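## Task

Take the yellow jar out of the crowded tray. At the end every other jar is still in the tray, the tray lies flat on the table, and the only loose items the gripper is holding or pressing are that jar and the tray. The jar is held motionless in the air, gripped firmly with the fingertips well below its cap, with its bottom more than a full jar height above the tops of the remaining jars, and it touches nothing else.

## Robot and tools

Robot: a single xArm5 with a parallel two-finger gripper. It has five joints in this column order: waist (turns about the vertical base axis, counterclockwise seen from above as the angle grows), shoulder, elbow, wrist pitch (these three bend the arm in one vertical plane through the waist axis), and wrist roll (spins the gripper about the direction the fingers point). Because of this layout the fingers can only point within the vertical plane that contains the base axis and the hand, never sideways out of it. The fingers point along the gripper's +z axis and close along its y axis.

Scene frame: origin on the table top straight below the arm base, +z up, +y to the left when facing along +x. The base may be slightly tilted. Results report end_effector_position in metres and end_effector_quat_wxyz, plus linear (m/s) and angular (rad/s) velocities. That position is the pinch point between the pads when closed, about 2 cm behind the fingertips. Closing pushes the tips roughly 10 mm further forward. At long reach the printed position can be off.

execute_actions takes "actions", a list holding one item or nothing, and an optional "pictures" boolean (images come by default).
- {"actions": []} only reports the current state.
- A motion item is {"rows": [...], "steps": n} with n from 1 to 15 (default 15). Each step lasts 1/30 s. There are 1 to 15 rows, one used per step, and the last row repeats if steps outnumber rows. Each row is a single list of 6 numbers for the one arm: absolute target angles in radians for waist, shoulder, elbow, wrist pitch and wrist roll, on the same scale as the Joint positions line, then the gripper opening from -1 (closed) to +1 (fully open, 0.084 m pad gap). These are targets, not offsets.
- A wait item is {"steps": n} with n up to 300. It sends nothing and returns once n steps have passed since the previous result, and your reply time counts toward them.
Stated joint ranges: waist -6.283 to 6.283, shoulder -2.059 to 2.094, elbow -3.927 to 0.192, wrist pitch -1.693 to 3.142, wrist roll -6.283 to 6.283. A target more than 0.010 rad outside a range, and further out than the last reported angle, makes the whole call refused, and nothing is sent. The true end stops can differ by up to 0.010 rad. A target past the true end is clipped there, and "joint sent to its limit" may then appear, possibly about an earlier action.

Motion limits: targets ramp at most 3.14 rad/s, take 0.16 s to reach that speed, and all joints arrive together. Per step a target stays within 0.623 rad of the measured angle. If the targets would put the hand more than 70 mm from where it is, all of them are scaled back. So big moves need several calls. Between calls the arm keeps heading for the last row until it has nearly stopped or a step is HELD. "HELD" marks steps where your row was partly or wholly not sent. "joint command not followed" means the clearance check altered or blocked targets; mounting blocks and posts count as part of the arm.

Gripping: grip_measured is the measured opening on the command scale. To hold something, keep commanding a value clearly below grip_measured; the bigger the gap, the harder the squeeze, up to about 24 N per pad for objects up to about 6 cm wide. Closing fast can hit harder and may spring the fingers open. Commanding exactly grip_measured still presses lightly. For this job the squeeze must be firm and the pads must sit low on the jar body, well beneath the cap.

Load limits (N m): waist 44.5, shoulder 44.5, elbow 26.7, wrist pitch 17.8, wrist roll 17.8, counting the held object's weight. Reaching one triggers a torque fault: the arm backs that joint off, pauses 10 s, and drops the rest of the call. Motors warm while holding a load; MOTOR HOT appears from 65 °C, and at 80 °C an OVER-TEMPERATURE FAULT brakes the arm until it cools. Any stop is costly.

zoom_image: {"camera": one of cam_head_left, cam_head_right, cam_high, cam_low, "region": [x0, y0, x1, y1]} in pixels of that 504x504 image, (0,0) at top-left, region at most 504 by 504. It returns a sharper crop of the latest picture. read_manual returns only licence text. finished_scene {"scene": 1 or 2} ends and grades that scene irreversibly and reveals the next task. Replying with no tool call ends all scenes.

Suggested order: look at the cameras to locate the target jar, open the gripper, come in from above with the finger closing axis set so the pads slide between neighbours, descend until the pads are low on the body, close firmly, then lift straight up well above the others and hold still before finishing. Random small tugs or pushes may occur.

Avoid: knocking jars out of the tray, tipping or lifting the tray, pushing anything off the table, slamming or hard pressing, dropping the jar, and finishing while also touching other objects.

Each tool is called after "Emit:" in YAML: its name, and indented under it one key for each argument.

## Session

Emit:
execute_actions:
  actions: []

Scene clock: 0.00 s of 4400.00 s.
end_effector_position=(-0.0141, +0.4477, +0.1614) grip_measured=+1.00 end_effector_quat_wxyz=(-0.146, +0.635, +0.741, +0.164) end_effector_velocity=(+0.000, +0.001, +0.001) end_effector_angular_velocity=(+0.001, +0.000, -0.001)
Joint positions: [ 1.576 -0.188 -0.452  0.18  -0.123  0.084]
Joint velocities: [-0.    -0.    -0.002  0.001  0.001  0.   ]
Motor temperatures (°C, as the motors report them): [30 36 33 37 40]

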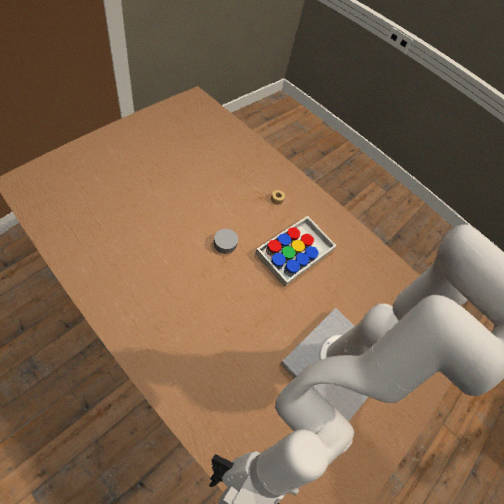

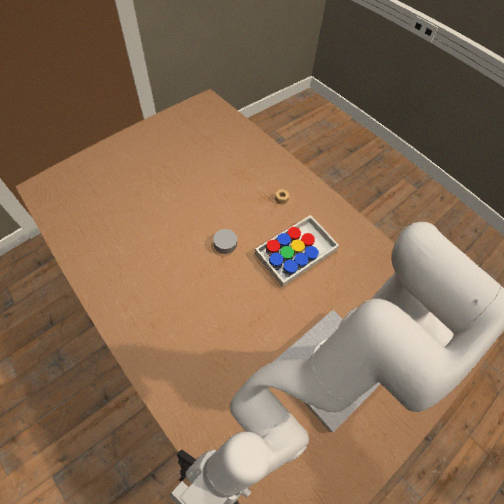

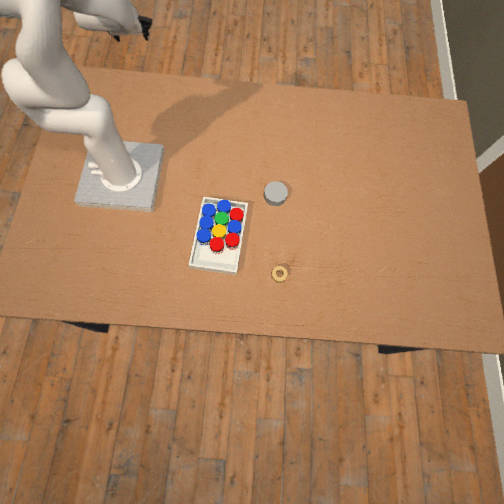

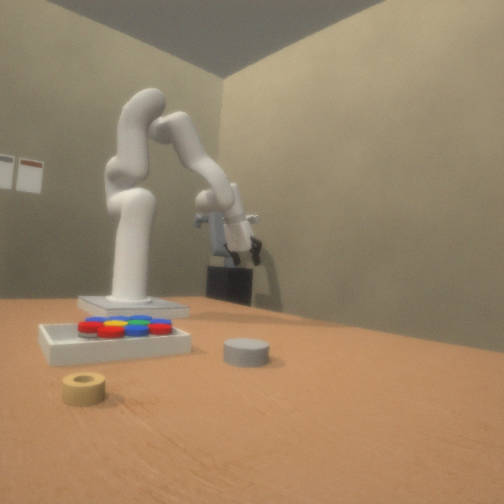

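Emit:
zoom_image:
  camera: "cam_high"
  region: [60, 120, 300, 300]

Emit:
zoom_image:
  camera: "cam_low"
  region: [20, 280, 220, 380]

Emit:
zoom_image:
  camera: "cam_head_left"
  region: [245, 205, 345, 295]

Region (60, 120, 300, 300) of cam_high's 504x504 image, scaled by 2.100, with more detail than that image has; it fills the top 378 rows of this view, and the rest is white.

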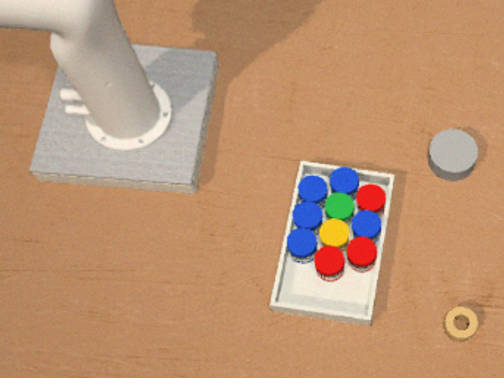

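Region (20, 280, 220, 380) of cam_low's 504x504 image, scaled by 2.520, with more detail than that image has.

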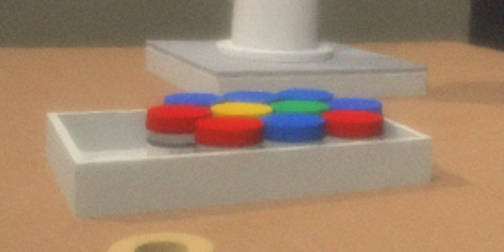

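Region (245, 205, 345, 295) of cam_head_left's 504x504 image, scaled by 5.040, with more detail than that image has; it fills the top 454 rows of this view, and the rest is white.

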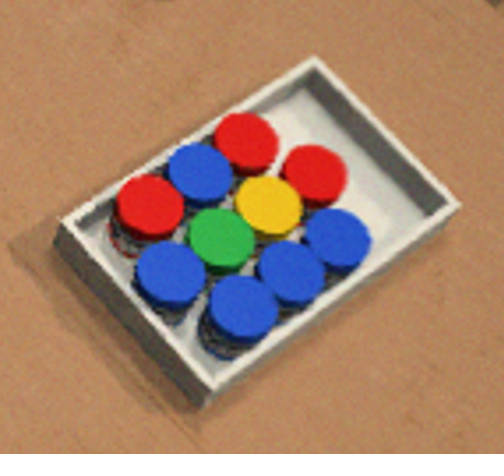

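Emit:
execute_actions:
  actions:
    - {"rows":[[-0.55,-0.241,-0.561,0.802,1.13,0.2]]}
  pictures: false

Emit:
execute_actions:
  actions:
    - {"steps":30}

Scene clock: 21.07 s of 4400.00 s.
end_effector_position=(+0.1718, +0.3640, +0.1492) grip_measured=+0.19 end_effector_quat_wxyz=(-0.058, +0.922, +0.376, +0.072) end_effector_velocity=(+0.373, -0.264, -0.004) end_effector_angular_velocity=(-0.256, +0.332, -2.226)
Joint positions: [ 1.101 -0.219 -0.515  0.537  0.352  0.052]
Joint velocities: [-1.123 -0.046 -0.094  0.539  1.117 -0.   ]
Motor temperatures (°C, as the motors report them): [30 37 35 37 40]
Steps of this call (steps 1 to 90: nothing new was sent; then 17.57 s passed at rest; steps 91 to 105: all 15 steps of this action). Readings (joint positions):
91: [1.576 -0.188 -0.452 0.181 -0.122]
92: [1.569 -0.189 -0.453 0.189 -0.114]
94: [1.511 -0.194 -0.464 0.250 -0.053]
98: [1.359 -0.205 -0.488 0.380 0.095]
105: the state above

Scene clock: 22.07 s of 4400.00 s.
end_effector_position=(+0.3639, -0.0169, +0.1560) grip_measured=+0.19 end_effector_quat_wxyz=(+0.000, +0.856, -0.517, +0.016) end_effector_velocity=(-0.036, -0.438, +0.008) end_effector_angular_velocity=(+0.016, +0.035, -1.445)
Joint positions: [-0.077 -0.238 -0.556  0.772  1.035  0.052]
Joint velocities: [-1.205 -0.006 -0.012  0.077  0.24  -0.   ]
Motor temperatures (°C, as the motors report them): [30 37 35 37 40]
Steps of this call (steps 1 to 30: the robot went on to your last target). Readings (joint positions):
1: [1.064 -0.220 -0.518 0.555 0.390]
2: [1.026 -0.221 -0.521 0.571 0.427]
4: [0.950 -0.224 -0.526 0.601 0.503]
8: [0.796 -0.228 -0.535 0.650 0.653]
30: the state above

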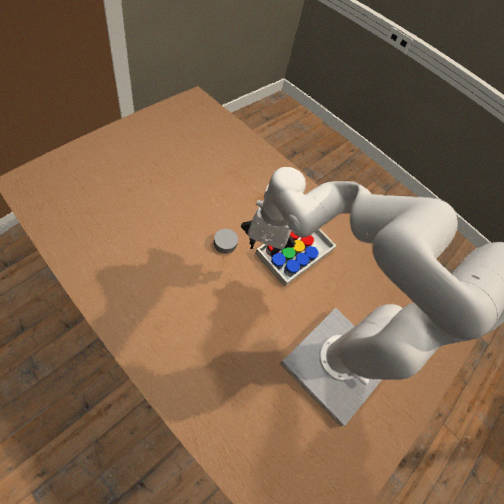

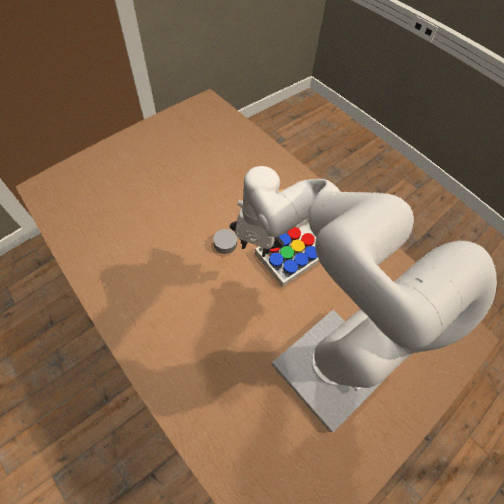

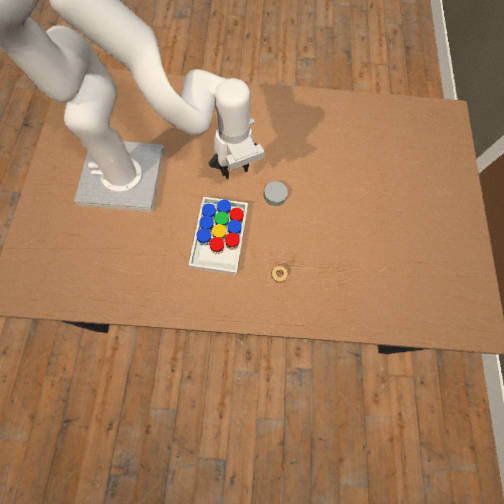

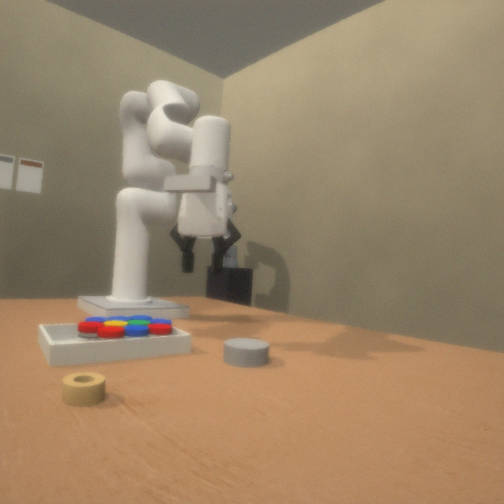

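Emit:
execute_actions:
  actions:
    - {"rows":[[-0.63,-0.019,-0.575,0.594,1.05,0.2]]}
  pictures: false

Emit:
execute_actions:
  actions:
    - {"steps":10}

Emit:
zoom_image:
  camera: "cam_high"
  region: [160, 170, 280, 290]

Emit:
zoom_image:
  camera: "cam_head_left"
  region: [245, 185, 355, 295]

Emit:
zoom_image:
  camera: "cam_low"
  region: [20, 250, 220, 380]

Scene clock: 29.50 s of 4400.00 s.
end_effector_position=(+0.3130, -0.2154, +0.0989) grip_measured=+0.19 end_effector_quat_wxyz=(+0.003, +0.677, -0.736, +0.009) end_effector_velocity=(-0.005, +0.003, -0.005) end_effector_angular_velocity=(+0.008, +0.011, +0.002)
Joint positions: [-0.63  -0.021 -0.576  0.594  1.05   0.052]
Joint velocities: [-0.     0.004  0.01  -0.    -0.002 -0.   ]
Motor temperatures (°C, as the motors report them): [30 37 35 37 40]
Steps of this call (steps 1 to 30: the robot went on to your last target; steps 31 to 90: nothing new was sent; then 3.93 s passed at rest; steps 91 to 105: all 15 steps of this action). Readings (joint positions):
91: [-0.550 -0.241 -0.561 0.802 1.130]
92: [-0.552 -0.235 -0.562 0.794 1.127]
94: [-0.575 -0.174 -0.570 0.731 1.103]
98: [-0.627 -0.026 -0.569 0.609 1.055]
105: the state above

Scene clock: 29.83 s of 4400.00 s.
end_effector_position=(+0.3123, -0.2151, +0.0980) grip_measured=+0.19 end_effector_quat_wxyz=(+0.004, +0.677, -0.736, +0.008) end_effector_velocity=(-0.001, +0.001, -0.001) end_effector_angular_velocity=(+0.002, +0.003, +0.000)
Joint positions: [-0.63  -0.019 -0.575  0.594  1.05   0.052]
Joint velocities: [-0.001  0.002  0.002  0.001 -0.001  0.   ]
Motor temperatures (°C, as the motors report them): [30 37 35 37 40]
Steps of this call (steps 1 to 10: the robot went on to your last target). Readings (joint positions):
1: [-0.630 -0.020 -0.576 0.594 1.050]
2: [-0.630 -0.020 -0.575 0.594 1.050]
4: [-0.630 -0.020 -0.575 0.594 1.050]
8: [-0.630 -0.019 -0.575 0.594 1.050]
10: the state above

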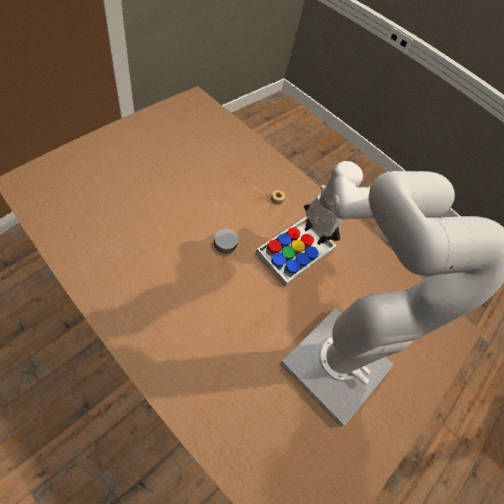

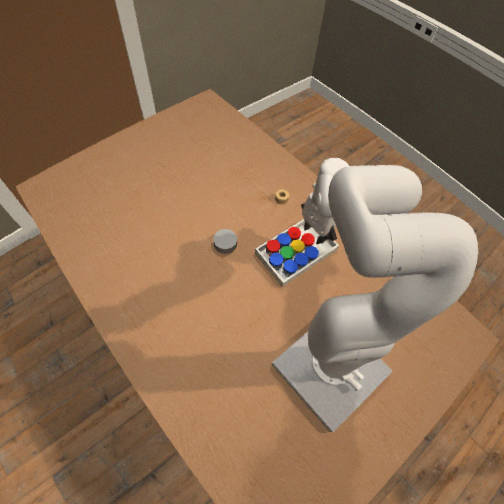

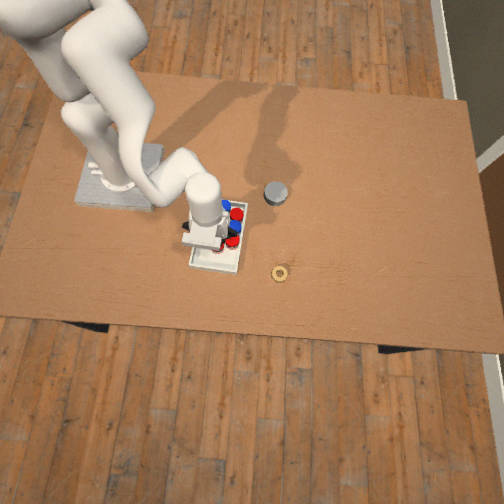

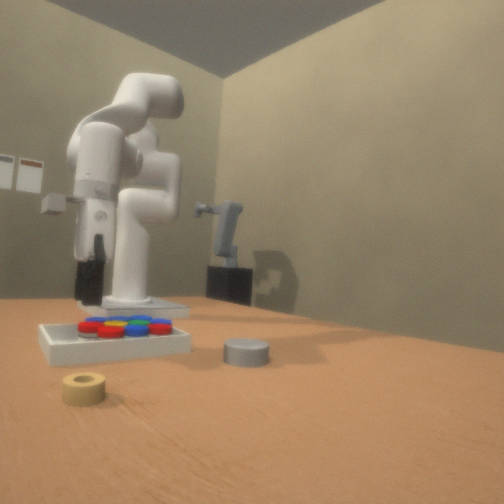

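Region (160, 170, 280, 290) of cam_high's 504x504 image, scaled by 4.200, with more detail than that image has.

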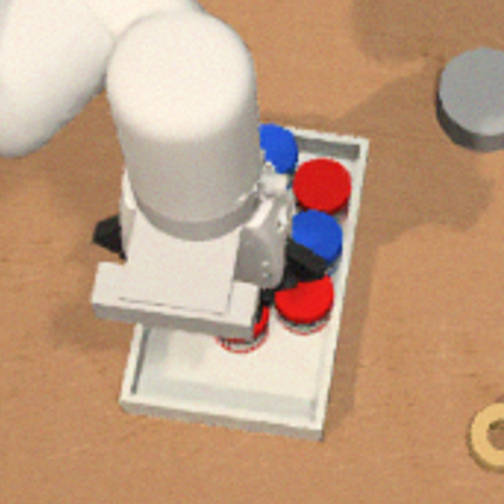

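Region (245, 185, 355, 295) of cam_head_left's 504x504 image, scaled by 4.582, with more detail than that image has.

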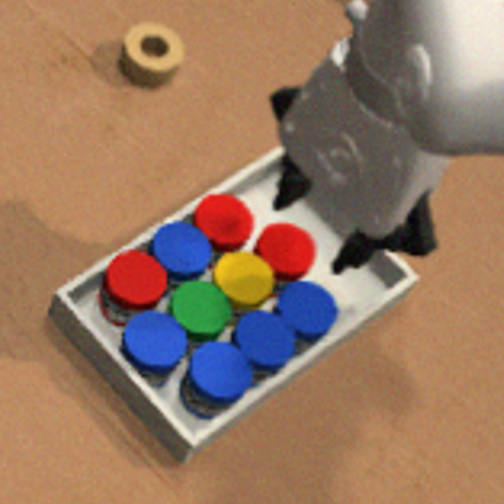

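Region (20, 250, 220, 380) of cam_low's 504x504 image, scaled by 2.520, with more detail than that image has; it fills the top 328 rows of this view, and the rest is white.

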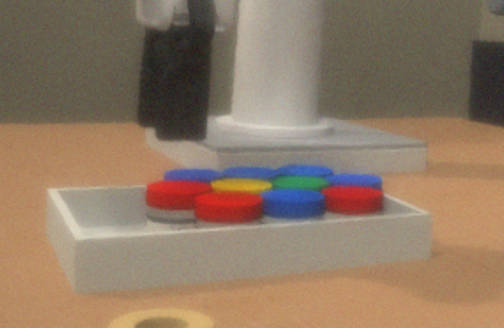

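Emit:
execute_actions:
  actions:
    - {"rows":[[-0.654,0.078,-0.592,0.514,1.0,0.2]]}

Emit:
zoom_image:
  camera: "cam_head_left"
  region: [245, 185, 355, 295]

Emit:
zoom_image:
  camera: "cam_low"
  region: [20, 250, 220, 380]

Scene clock: 34.23 s of 4400.00 s.
end_effector_position=(+0.3133, -0.2274, +0.0728) grip_measured=+0.19 end_effector_quat_wxyz=(+0.004, +0.686, -0.727, +0.008) end_effector_velocity=(-0.003, +0.002, -0.003) end_effector_angular_velocity=(+0.006, +0.008, +0.000)
Joint positions: [-0.654  0.077 -0.592  0.514  1.     0.052]
Joint velocities: [-0.001  0.003  0.005  0.001 -0.001  0.   ]
Motor temperatures (°C, as the motors report them): [30 37 35 37 40]
Steps of this call (steps 1 to 15: the robot went on to your last target; steps 16 to 90: nothing new was sent; then 0.90 s passed at rest; steps 91 to 105: all 15 steps of this action). Readings (joint positions):
91: [-0.630 -0.019 -0.575 0.594 1.050]
92: [-0.632 -0.013 -0.577 0.587 1.046]
94: [-0.643 0.032 -0.587 0.549 1.022]
98: [-0.654 0.077 -0.589 0.518 1.002]
105: the state above

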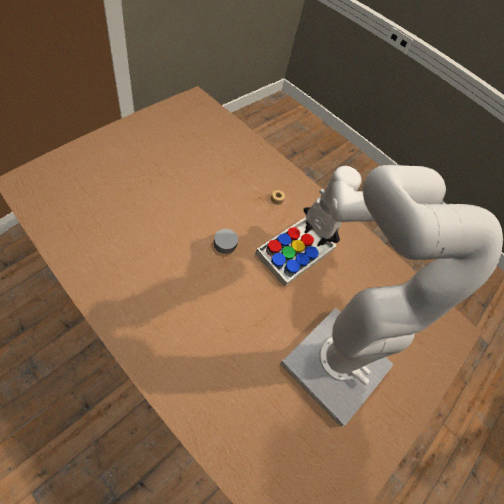

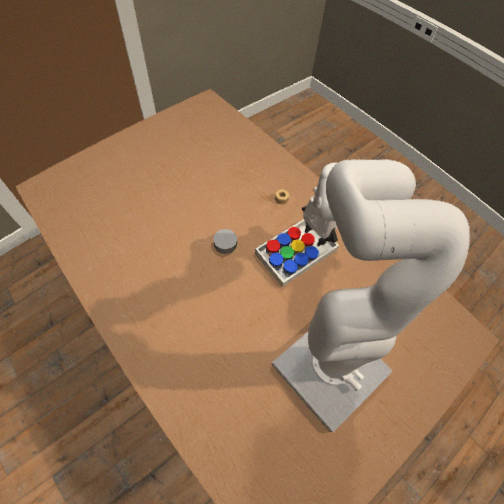

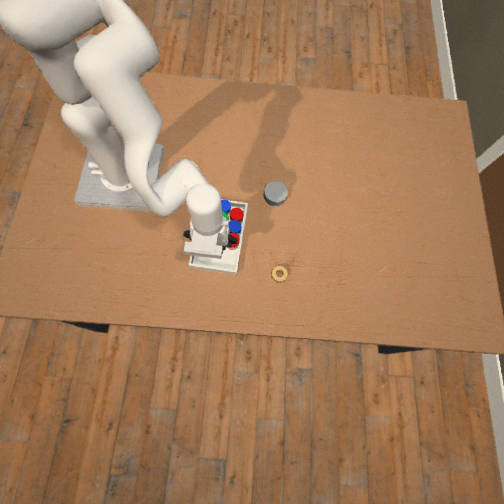

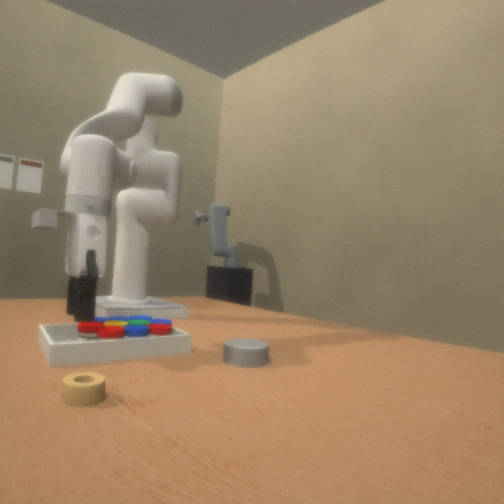

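Region (245, 185, 355, 295) of cam_head_left's 504x504 image, scaled by 4.582, with more detail than that image has.

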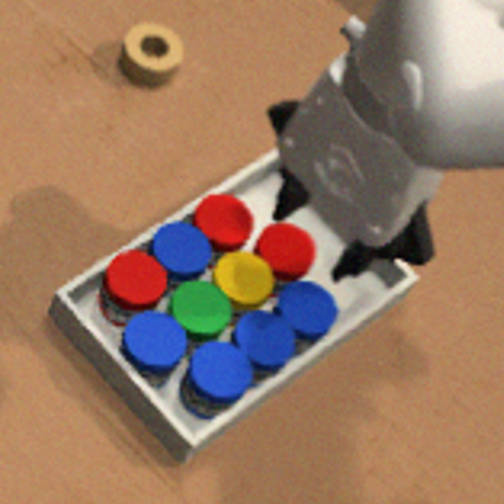

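Region (20, 250, 220, 380) of cam_low's 504x504 image, scaled by 2.520, with more detail than that image has; it fills the top 328 rows of this view, and the rest is white.

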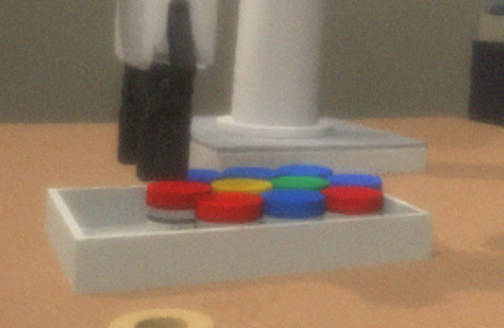

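Emit:
execute_actions:
  actions:
    - {"rows":[[-0.619,0.1,-0.601,0.501,1.04,0.1]]}
  pictures: false

Emit:
execute_actions:
  actions: []

Emit:
zoom_image:
  camera: "cam_head_left"
  region: [245, 185, 355, 295]

Emit:
zoom_image:
  camera: "cam_low"
  region: [20, 250, 220, 380]

Scene clock: 44.43 s of 4400.00 s.
end_effector_position=(+0.3231, -0.2179, +0.0676) grip_measured=+0.09 end_effector_quat_wxyz=(+0.004, +0.684, -0.729, +0.008) end_effector_velocity=(-0.000, +0.001, -0.001) end_effector_angular_velocity=(+0.001, +0.001, +0.000)
Joint positions: [-0.619  0.1   -0.601  0.501  1.04   0.048]
Joint velocities: [ 0.001  0.001  0.001  0.     0.001 -0.   ]
Motor temperatures (°C, as the motors report them): [30 37 35 37 40]
Steps of this call (steps 1 to 15: the robot went on to your last target; steps 16 to 90: nothing new was sent; then 6.70 s passed at rest; steps 91 to 105: all 15 steps of this action). Readings (joint positions):
91: [-0.654 0.078 -0.592 0.514 1.000]
92: [-0.649 0.081 -0.593 0.512 1.007]
94: [-0.631 0.092 -0.598 0.505 1.026]
98: [-0.620 0.100 -0.600 0.502 1.039]
105: the state above

Scene clock: 44.43 s of 4400.00 s.
end_effector_position=(+0.3231, -0.2179, +0.0676) grip_measured=+0.09 end_effector_quat_wxyz=(+0.004, +0.684, -0.729, +0.008) end_effector_velocity=(-0.000, +0.001, -0.001) end_effector_angular_velocity=(+0.001, +0.001, +0.000)
Joint positions: [-0.619  0.1   -0.601  0.501  1.04   0.048]
Joint velocities: [ 0.001  0.001  0.001  0.     0.001 -0.   ]
Motor temperatures (°C, as the motors report them): [30 37 35 37 40]

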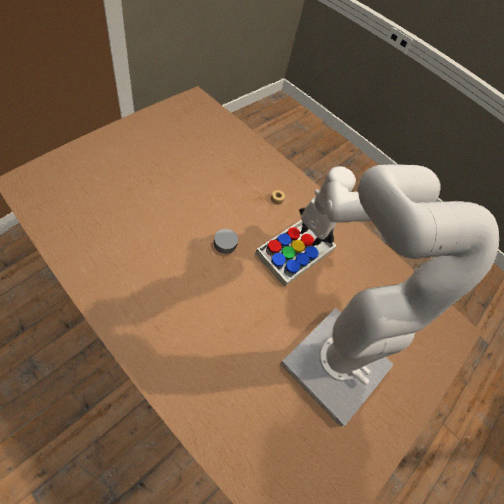

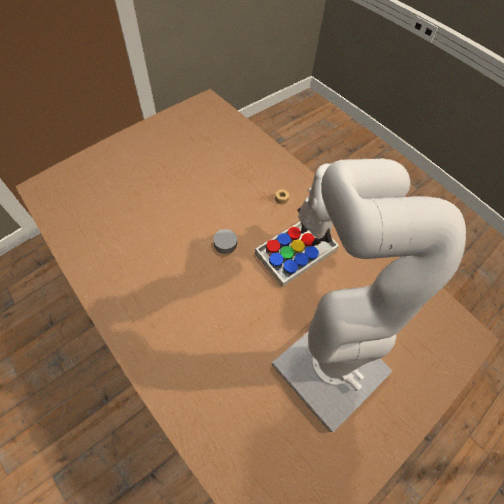

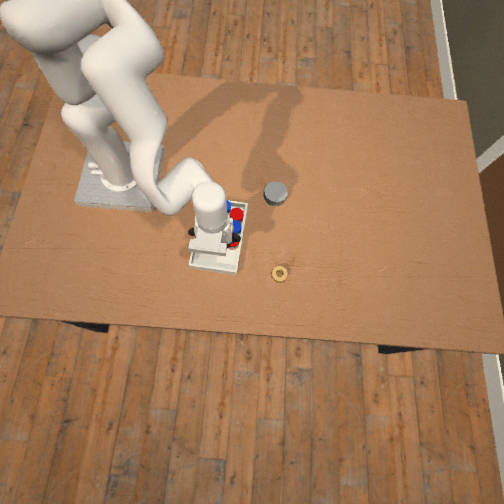

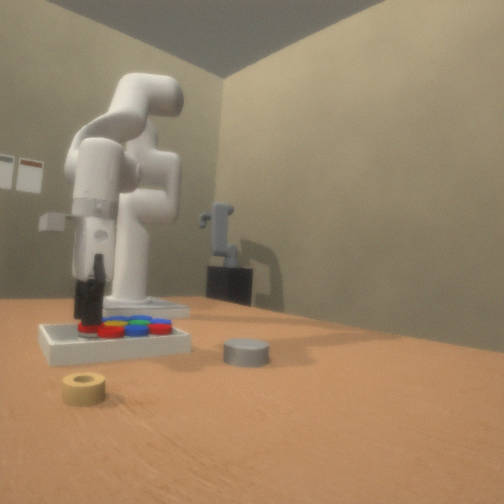

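Region (245, 185, 355, 295) of cam_head_left's 504x504 image, scaled by 4.582, with more detail than that image has.

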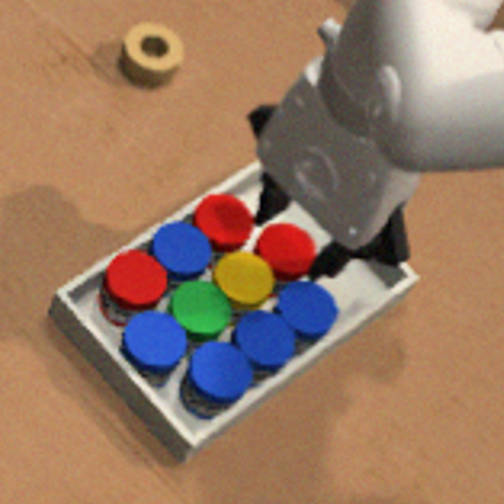

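Region (20, 250, 220, 380) of cam_low's 504x504 image, scaled by 2.520, with more detail than that image has; it fills the top 328 rows of this view, and the rest is white.

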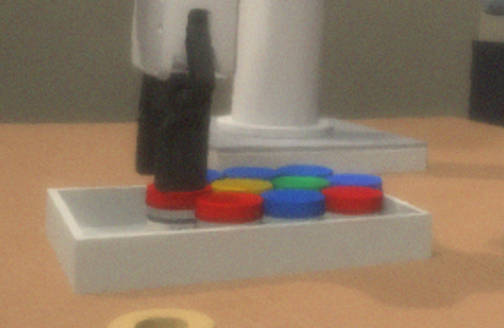

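Emit:
execute_actions:
  actions:
    - {"rows":[[-0.617,0.115,-0.601,0.486,1.04,0.1],[-0.617,0.115,-0.601,0.486,1.04,0.1],[-0.617,0.13,-0.601,0.471,1.04,0.1],[-0.617,0.13,-0.601,0.471,1.04,0.1],[-0.617,0.145,-0.601,0.456,1.04,0.1],[-0.617,0.145,-0.601,0.456,1.04,0.1],[-0.617,0.16,-0.6,0.44,1.04,0.1]]}
  pictures: false

Emit:
execute_actions:
  actions:
    - {"rows":[[-0.61,0.155,-0.594,0.439,1.045,0.0],[-0.61,0.155,-0.594,0.439,1.045,0.0],[-0.61,0.155,-0.594,0.439,1.045,0.0],[-0.61,0.155,-0.594,0.439,1.045,-0.1],[-0.61,0.155,-0.594,0.439,1.045,-0.1],[-0.61,0.155,-0.594,0.439,1.045,-0.25]]}

Emit:
zoom_image:
  camera: "cam_head_left"
  region: [245, 185, 355, 295]

Emit:
zoom_image:
  camera: "cam_low"
  region: [20, 250, 220, 380]

Scene clock: 51.27 s of 4400.00 s.
end_effector_position=(+0.3171, -0.2126, +0.0427) grip_measured=+0.09 end_effector_quat_wxyz=(+0.006, +0.685, -0.728, -0.003) end_effector_velocity=(-0.012, +0.008, -0.012) end_effector_angular_velocity=(+0.020, +0.030, +0.002)
Joint positions: [-0.616  0.166 -0.59   0.445  1.04   0.048]
Joint velocities: [ 0.     0.018  0.019 -0.001 -0.002  0.   ]
Motor temperatures (°C, as the motors report them): [30 37 35 37 40]
Steps of this call (steps 1 to 15: the robot went on to your last target; steps 16 to 90: nothing new was sent; then 3.33 s passed at rest; steps 91 to 105: all 15 steps of this action). Readings (joint positions):
91: [-0.619 0.100 -0.601 0.501 1.040]
92: [-0.619 0.103 -0.601 0.497 1.040]
94: [-0.618 0.113 -0.602 0.487 1.040]
98: [-0.618 0.135 -0.610 0.456 1.040]
105: the state above

Scene clock: 51.77 s of 4400.00 s.
end_effector_position=(+0.3236, -0.2142, +0.0485) grip_measured=-0.10 end_effector_quat_wxyz=(+0.004, +0.686, -0.728, +0.007) end_effector_velocity=(+0.002, -0.001, +0.002) end_effector_angular_velocity=(-0.003, -0.005, +0.001)
Joint positions: [-0.61   0.155 -0.594  0.439  1.045  0.04 ]
Joint velocities: [ 0.001 -0.002 -0.003 -0.    -0.     0.   ]
Motor temperatures (°C, as the motors report them): [30 37 35 37 40]
Steps of this call (steps 1 to 15: all 15 steps of this action). Readings (joint positions):
1: [-0.616 0.166 -0.590 0.445 1.040]
2: [-0.615 0.164 -0.592 0.444 1.041]
4: [-0.611 0.160 -0.592 0.442 1.043]
8: [-0.610 0.156 -0.593 0.440 1.045]
15: the state above

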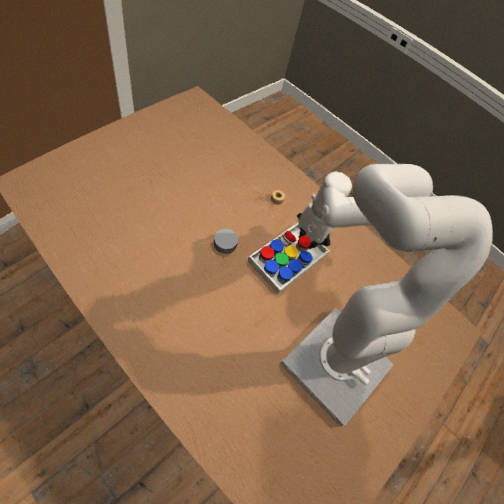

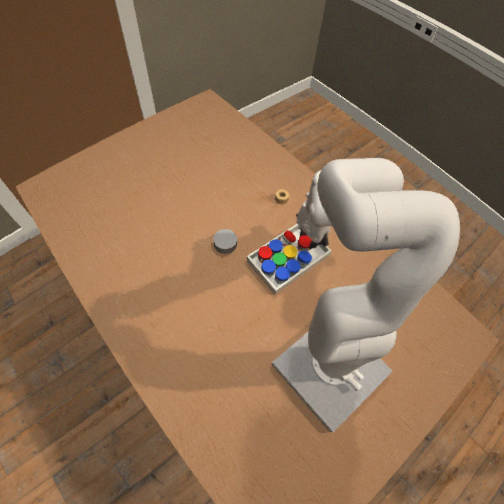

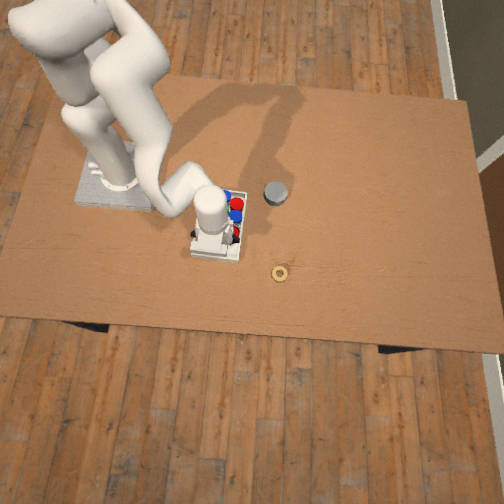

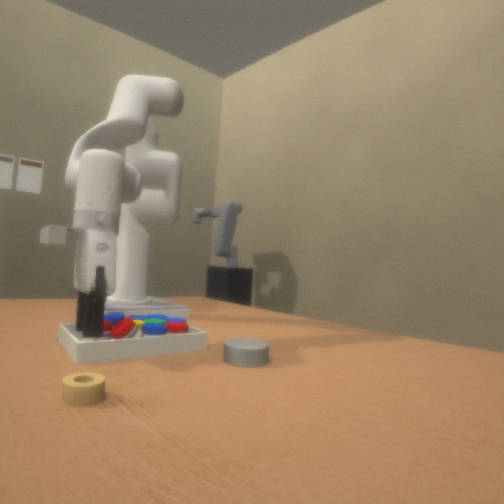

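Region (245, 185, 355, 295) of cam_head_left's 504x504 image, scaled by 4.582, with more detail than that image has.

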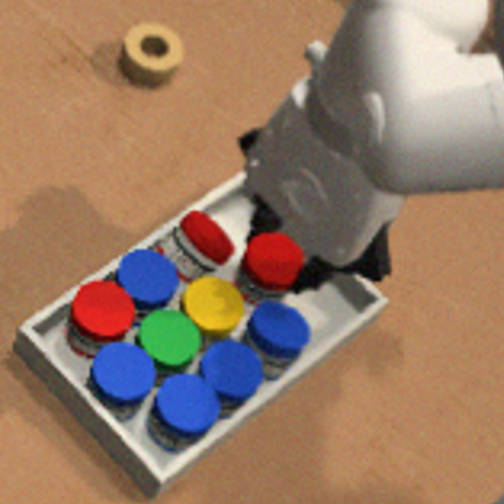

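Region (20, 250, 220, 380) of cam_low's 504x504 image, scaled by 2.520, with more detail than that image has; it fills the top 328 rows of this view, and the rest is white.

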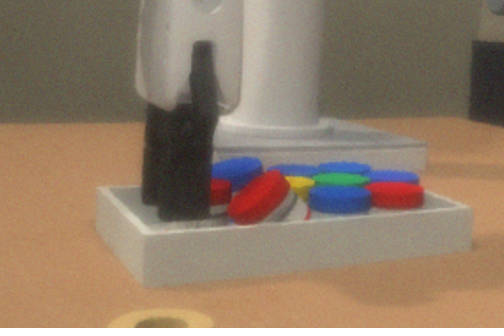

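Emit:
execute_actions:
  actions:
    - {"rows":[[-0.615,0.157,-0.599,0.442,1.04,-0.25],[-0.615,0.157,-0.599,0.442,1.04,-0.25],[-0.62,0.16,-0.604,0.444,1.035,-0.25],[-0.62,0.16,-0.604,0.444,1.035,-0.25],[-0.626,0.165,-0.61,0.445,1.03,-0.25],[-0.626,0.165,-0.61,0.445,1.03,-0.25],[-0.632,0.17,-0.615,0.445,1.023,-0.25]]}

Emit:
zoom_image:
  camera: "cam_head_left"
  region: [245, 185, 355, 295]

Emit:
zoom_image:
  camera: "cam_low"
  region: [20, 250, 220, 380]

Scene clock: 57.13 s of 4400.00 s.
end_effector_position=(+0.3237, -0.2246, +0.0487) grip_measured=-0.10 end_effector_quat_wxyz=(+0.004, +0.686, -0.728, +0.008) end_effector_velocity=(+0.000, -0.001, +0.000) end_effector_angular_velocity=(-0.001, -0.001, +0.002)
Joint positions: [-0.632  0.17  -0.615  0.445  1.023  0.04 ]
Joint velocities: [-0.001  0.001 -0.001 -0.001 -0.003 -0.   ]
Motor temperatures (°C, as the motors report them): [30 37 35 37 40]
Steps of this call (steps 1 to 15: the robot went on to your last target; steps 16 to 90: nothing new was sent; then 1.87 s passed at rest; steps 91 to 105: all 15 steps of this action). Readings (joint positions):
91: [-0.610 0.155 -0.594 0.439 1.045]
92: [-0.611 0.155 -0.595 0.440 1.044]
94: [-0.615 0.157 -0.598 0.442 1.040]
98: [-0.625 0.164 -0.609 0.444 1.031]
105: the state above

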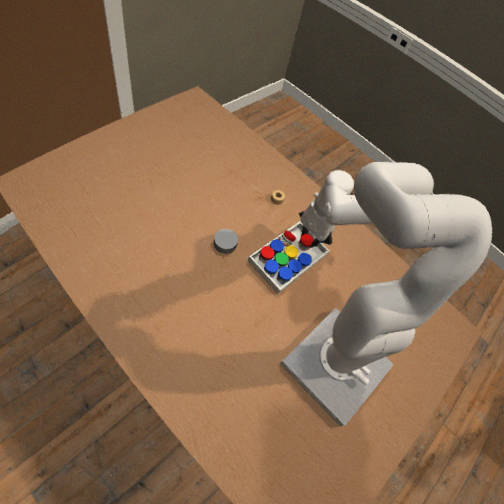

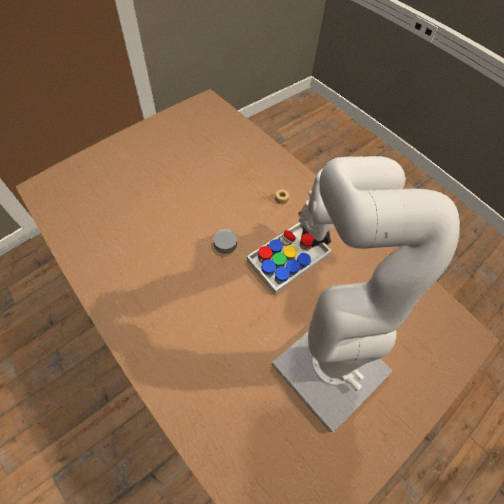

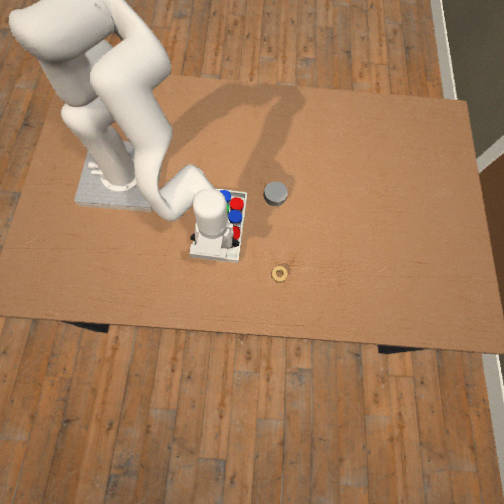

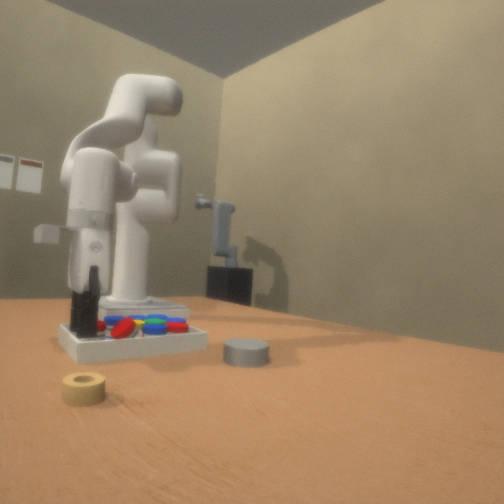

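Region (245, 185, 355, 295) of cam_head_left's 504x504 image, scaled by 4.582, with more detail than that image has.

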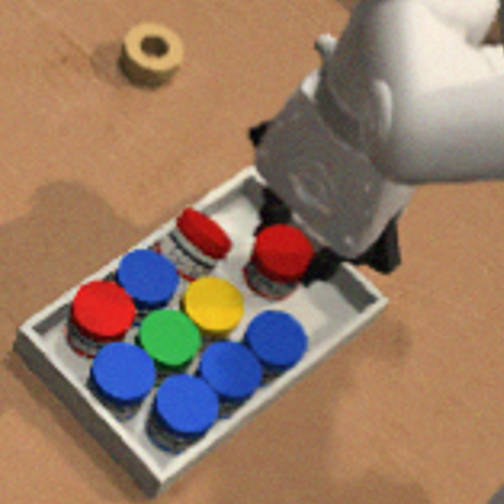

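Region (20, 250, 220, 380) of cam_low's 504x504 image, scaled by 2.520, with more detail than that image has; it fills the top 328 rows of this view, and the rest is white.

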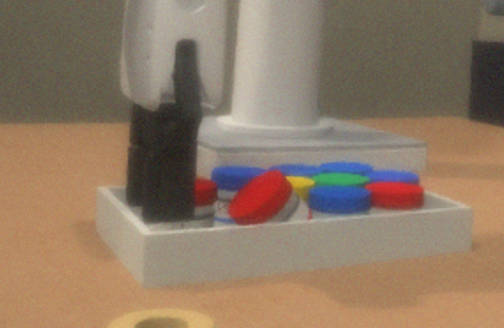

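Emit:
execute_actions:
  actions:
    - {"rows":[[-0.632,0.17,-0.615,0.445,1.023,0.05],[-0.632,0.17,-0.615,0.445,1.023,0.05],[-0.632,0.17,-0.615,0.445,1.023,0.05],[-0.632,0.17,-0.615,0.445,1.023,0.05],[-0.632,0.17,-0.615,0.445,1.023,0.05],[-0.632,0.13,-0.615,0.485,1.023,0.05],[-0.632,0.09,-0.617,0.527,1.023,0.05],[-0.632,0.06,-0.62,0.56,1.023,0.05]]}
  pictures: false

Emit:
execute_actions:
  actions:
    - {"rows":[[-0.391,0.065,-0.62,0.555,-0.364,-1]]}
  pictures: false

Emit:
execute_actions:
  actions:
    - {"steps":15}

Emit:
zoom_image:
  camera: "cam_head_left"
  region: [245, 185, 355, 295]

Emit:
zoom_image:
  camera: "cam_low"
  region: [20, 250, 220, 380]

Emit:
zoom_image:
  camera: "cam_high"
  region: [160, 170, 280, 290]

Scene clock: 69.03 s of 4400.00 s.
end_effector_position=(+0.3246, -0.2248, +0.0855) grip_measured=+0.04 end_effector_quat_wxyz=(+0.003, +0.686, -0.728, +0.010) end_effector_velocity=(-0.029, +0.020, -0.017) end_effector_angular_velocity=(+0.055, +0.079, -0.003)
Joint positions: [-0.632  0.06  -0.622  0.557  1.023  0.046]
Joint velocities: [-0.    -0.004  0.043  0.057  0.001  0.   ]
Motor temperatures (°C, as the motors report them): [30 37 35 37 40]
Steps of this call (steps 1 to 15: the robot went on to your last target; steps 16 to 90: nothing new was sent; then 8.40 s passed at rest; steps 91 to 105: all 15 steps of this action). Readings (joint positions):
91: [-0.632 0.170 -0.615 0.445 1.023]
92: [-0.632 0.170 -0.615 0.445 1.023]
94: [-0.632 0.170 -0.615 0.445 1.023]
98: [-0.632 0.150 -0.613 0.469 1.023]
105: the state above

Scene clock: 69.53 s of 4400.00 s.
end_effector_position=(+0.3668, -0.1427, +0.0821) grip_measured=-1.00 end_effector_quat_wxyz=(+0.008, +0.990, -0.139, +0.003) end_effector_velocity=(+0.012, +0.032, -0.001) end_effector_angular_velocity=(-0.013, +0.044, +2.730)
Joint positions: [-0.398  0.065 -0.62   0.555 -0.093  0.   ]
Joint velocities: [ 0.086  0.001  0.001 -0.002 -2.644  0.   ]
Motor temperatures (°C, as the motors report them): [30 37 35 37 40]
Steps of this call (steps 1 to 15: all 15 steps of this action). Readings (joint positions):
1: [-0.632 0.061 -0.620 0.558 1.022]
2: [-0.630 0.061 -0.619 0.559 1.014]
4: [-0.605 0.062 -0.619 0.558 0.946]
8: [-0.485 0.064 -0.620 0.556 0.604]
15: the state above

Scene clock: 70.03 s of 4400.00 s.
end_effector_position=(+0.3678, -0.1404, +0.0821) grip_measured=-1.00 end_effector_quat_wxyz=(+0.008, +1.000, -0.001, +0.003) end_effector_velocity=(+0.000, +0.001, -0.000) end_effector_angular_velocity=(+0.000, +0.001, +0.005)
Joint positions: [-0.391  0.065 -0.62   0.555 -0.364  0.   ]
Joint velocities: [ 0.002 -0.    -0.     0.001 -0.004  0.   ]
Motor temperatures (°C, as the motors report them): [30 37 35 37 40]
Steps of this call (steps 1 to 15: the robot went on to your last target). Readings (joint positions):
1: [-0.395 0.065 -0.620 0.555 -0.175]
2: [-0.394 0.065 -0.620 0.555 -0.244]
4: [-0.392 0.065 -0.620 0.555 -0.330]
8: [-0.392 0.065 -0.620 0.555 -0.361]
15: the state above

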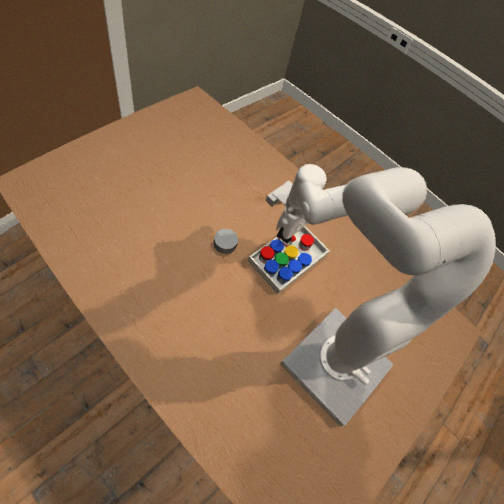

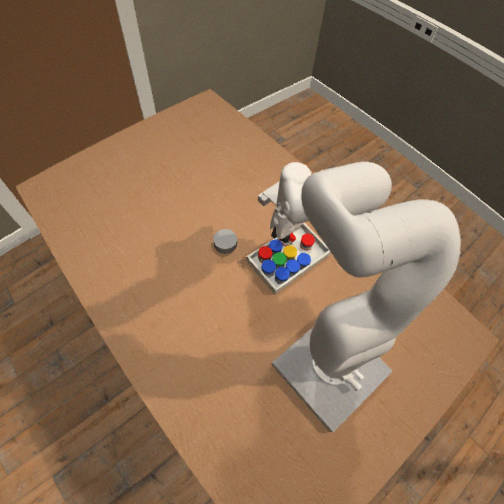

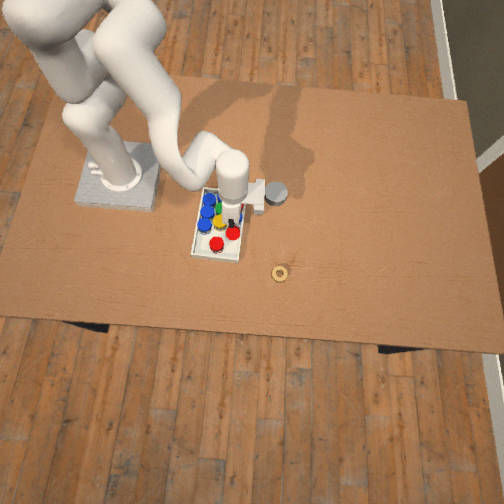

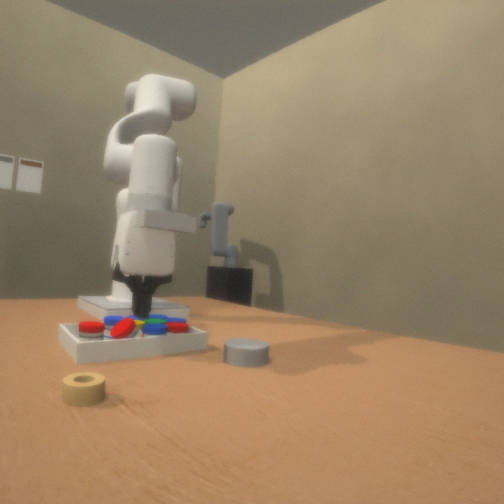

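Region (245, 185, 355, 295) of cam_head_left's 504x504 image, scaled by 4.582, with more detail than that image has.

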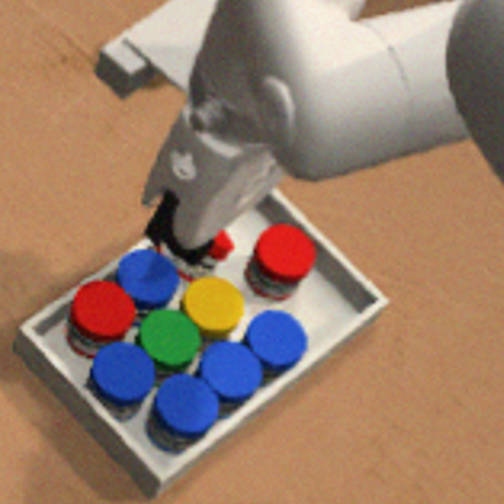

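Region (20, 250, 220, 380) of cam_low's 504x504 image, scaled by 2.520, with more detail than that image has; it fills the top 328 rows of this view, and the rest is white.

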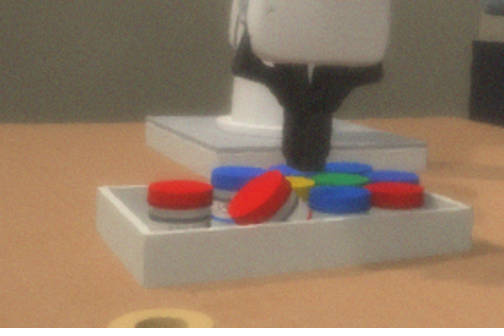

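Region (160, 170, 280, 290) of cam_high's 504x504 image, scaled by 4.200, with more detail than that image has.

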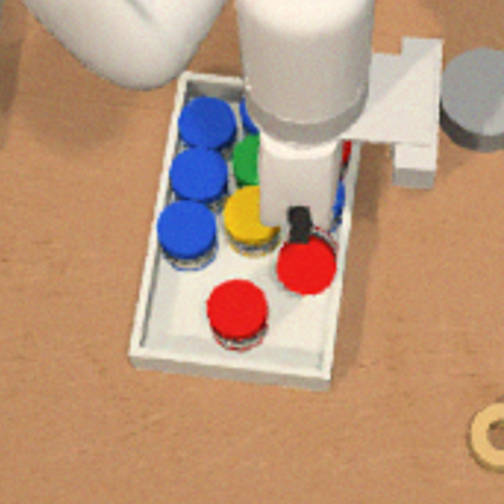

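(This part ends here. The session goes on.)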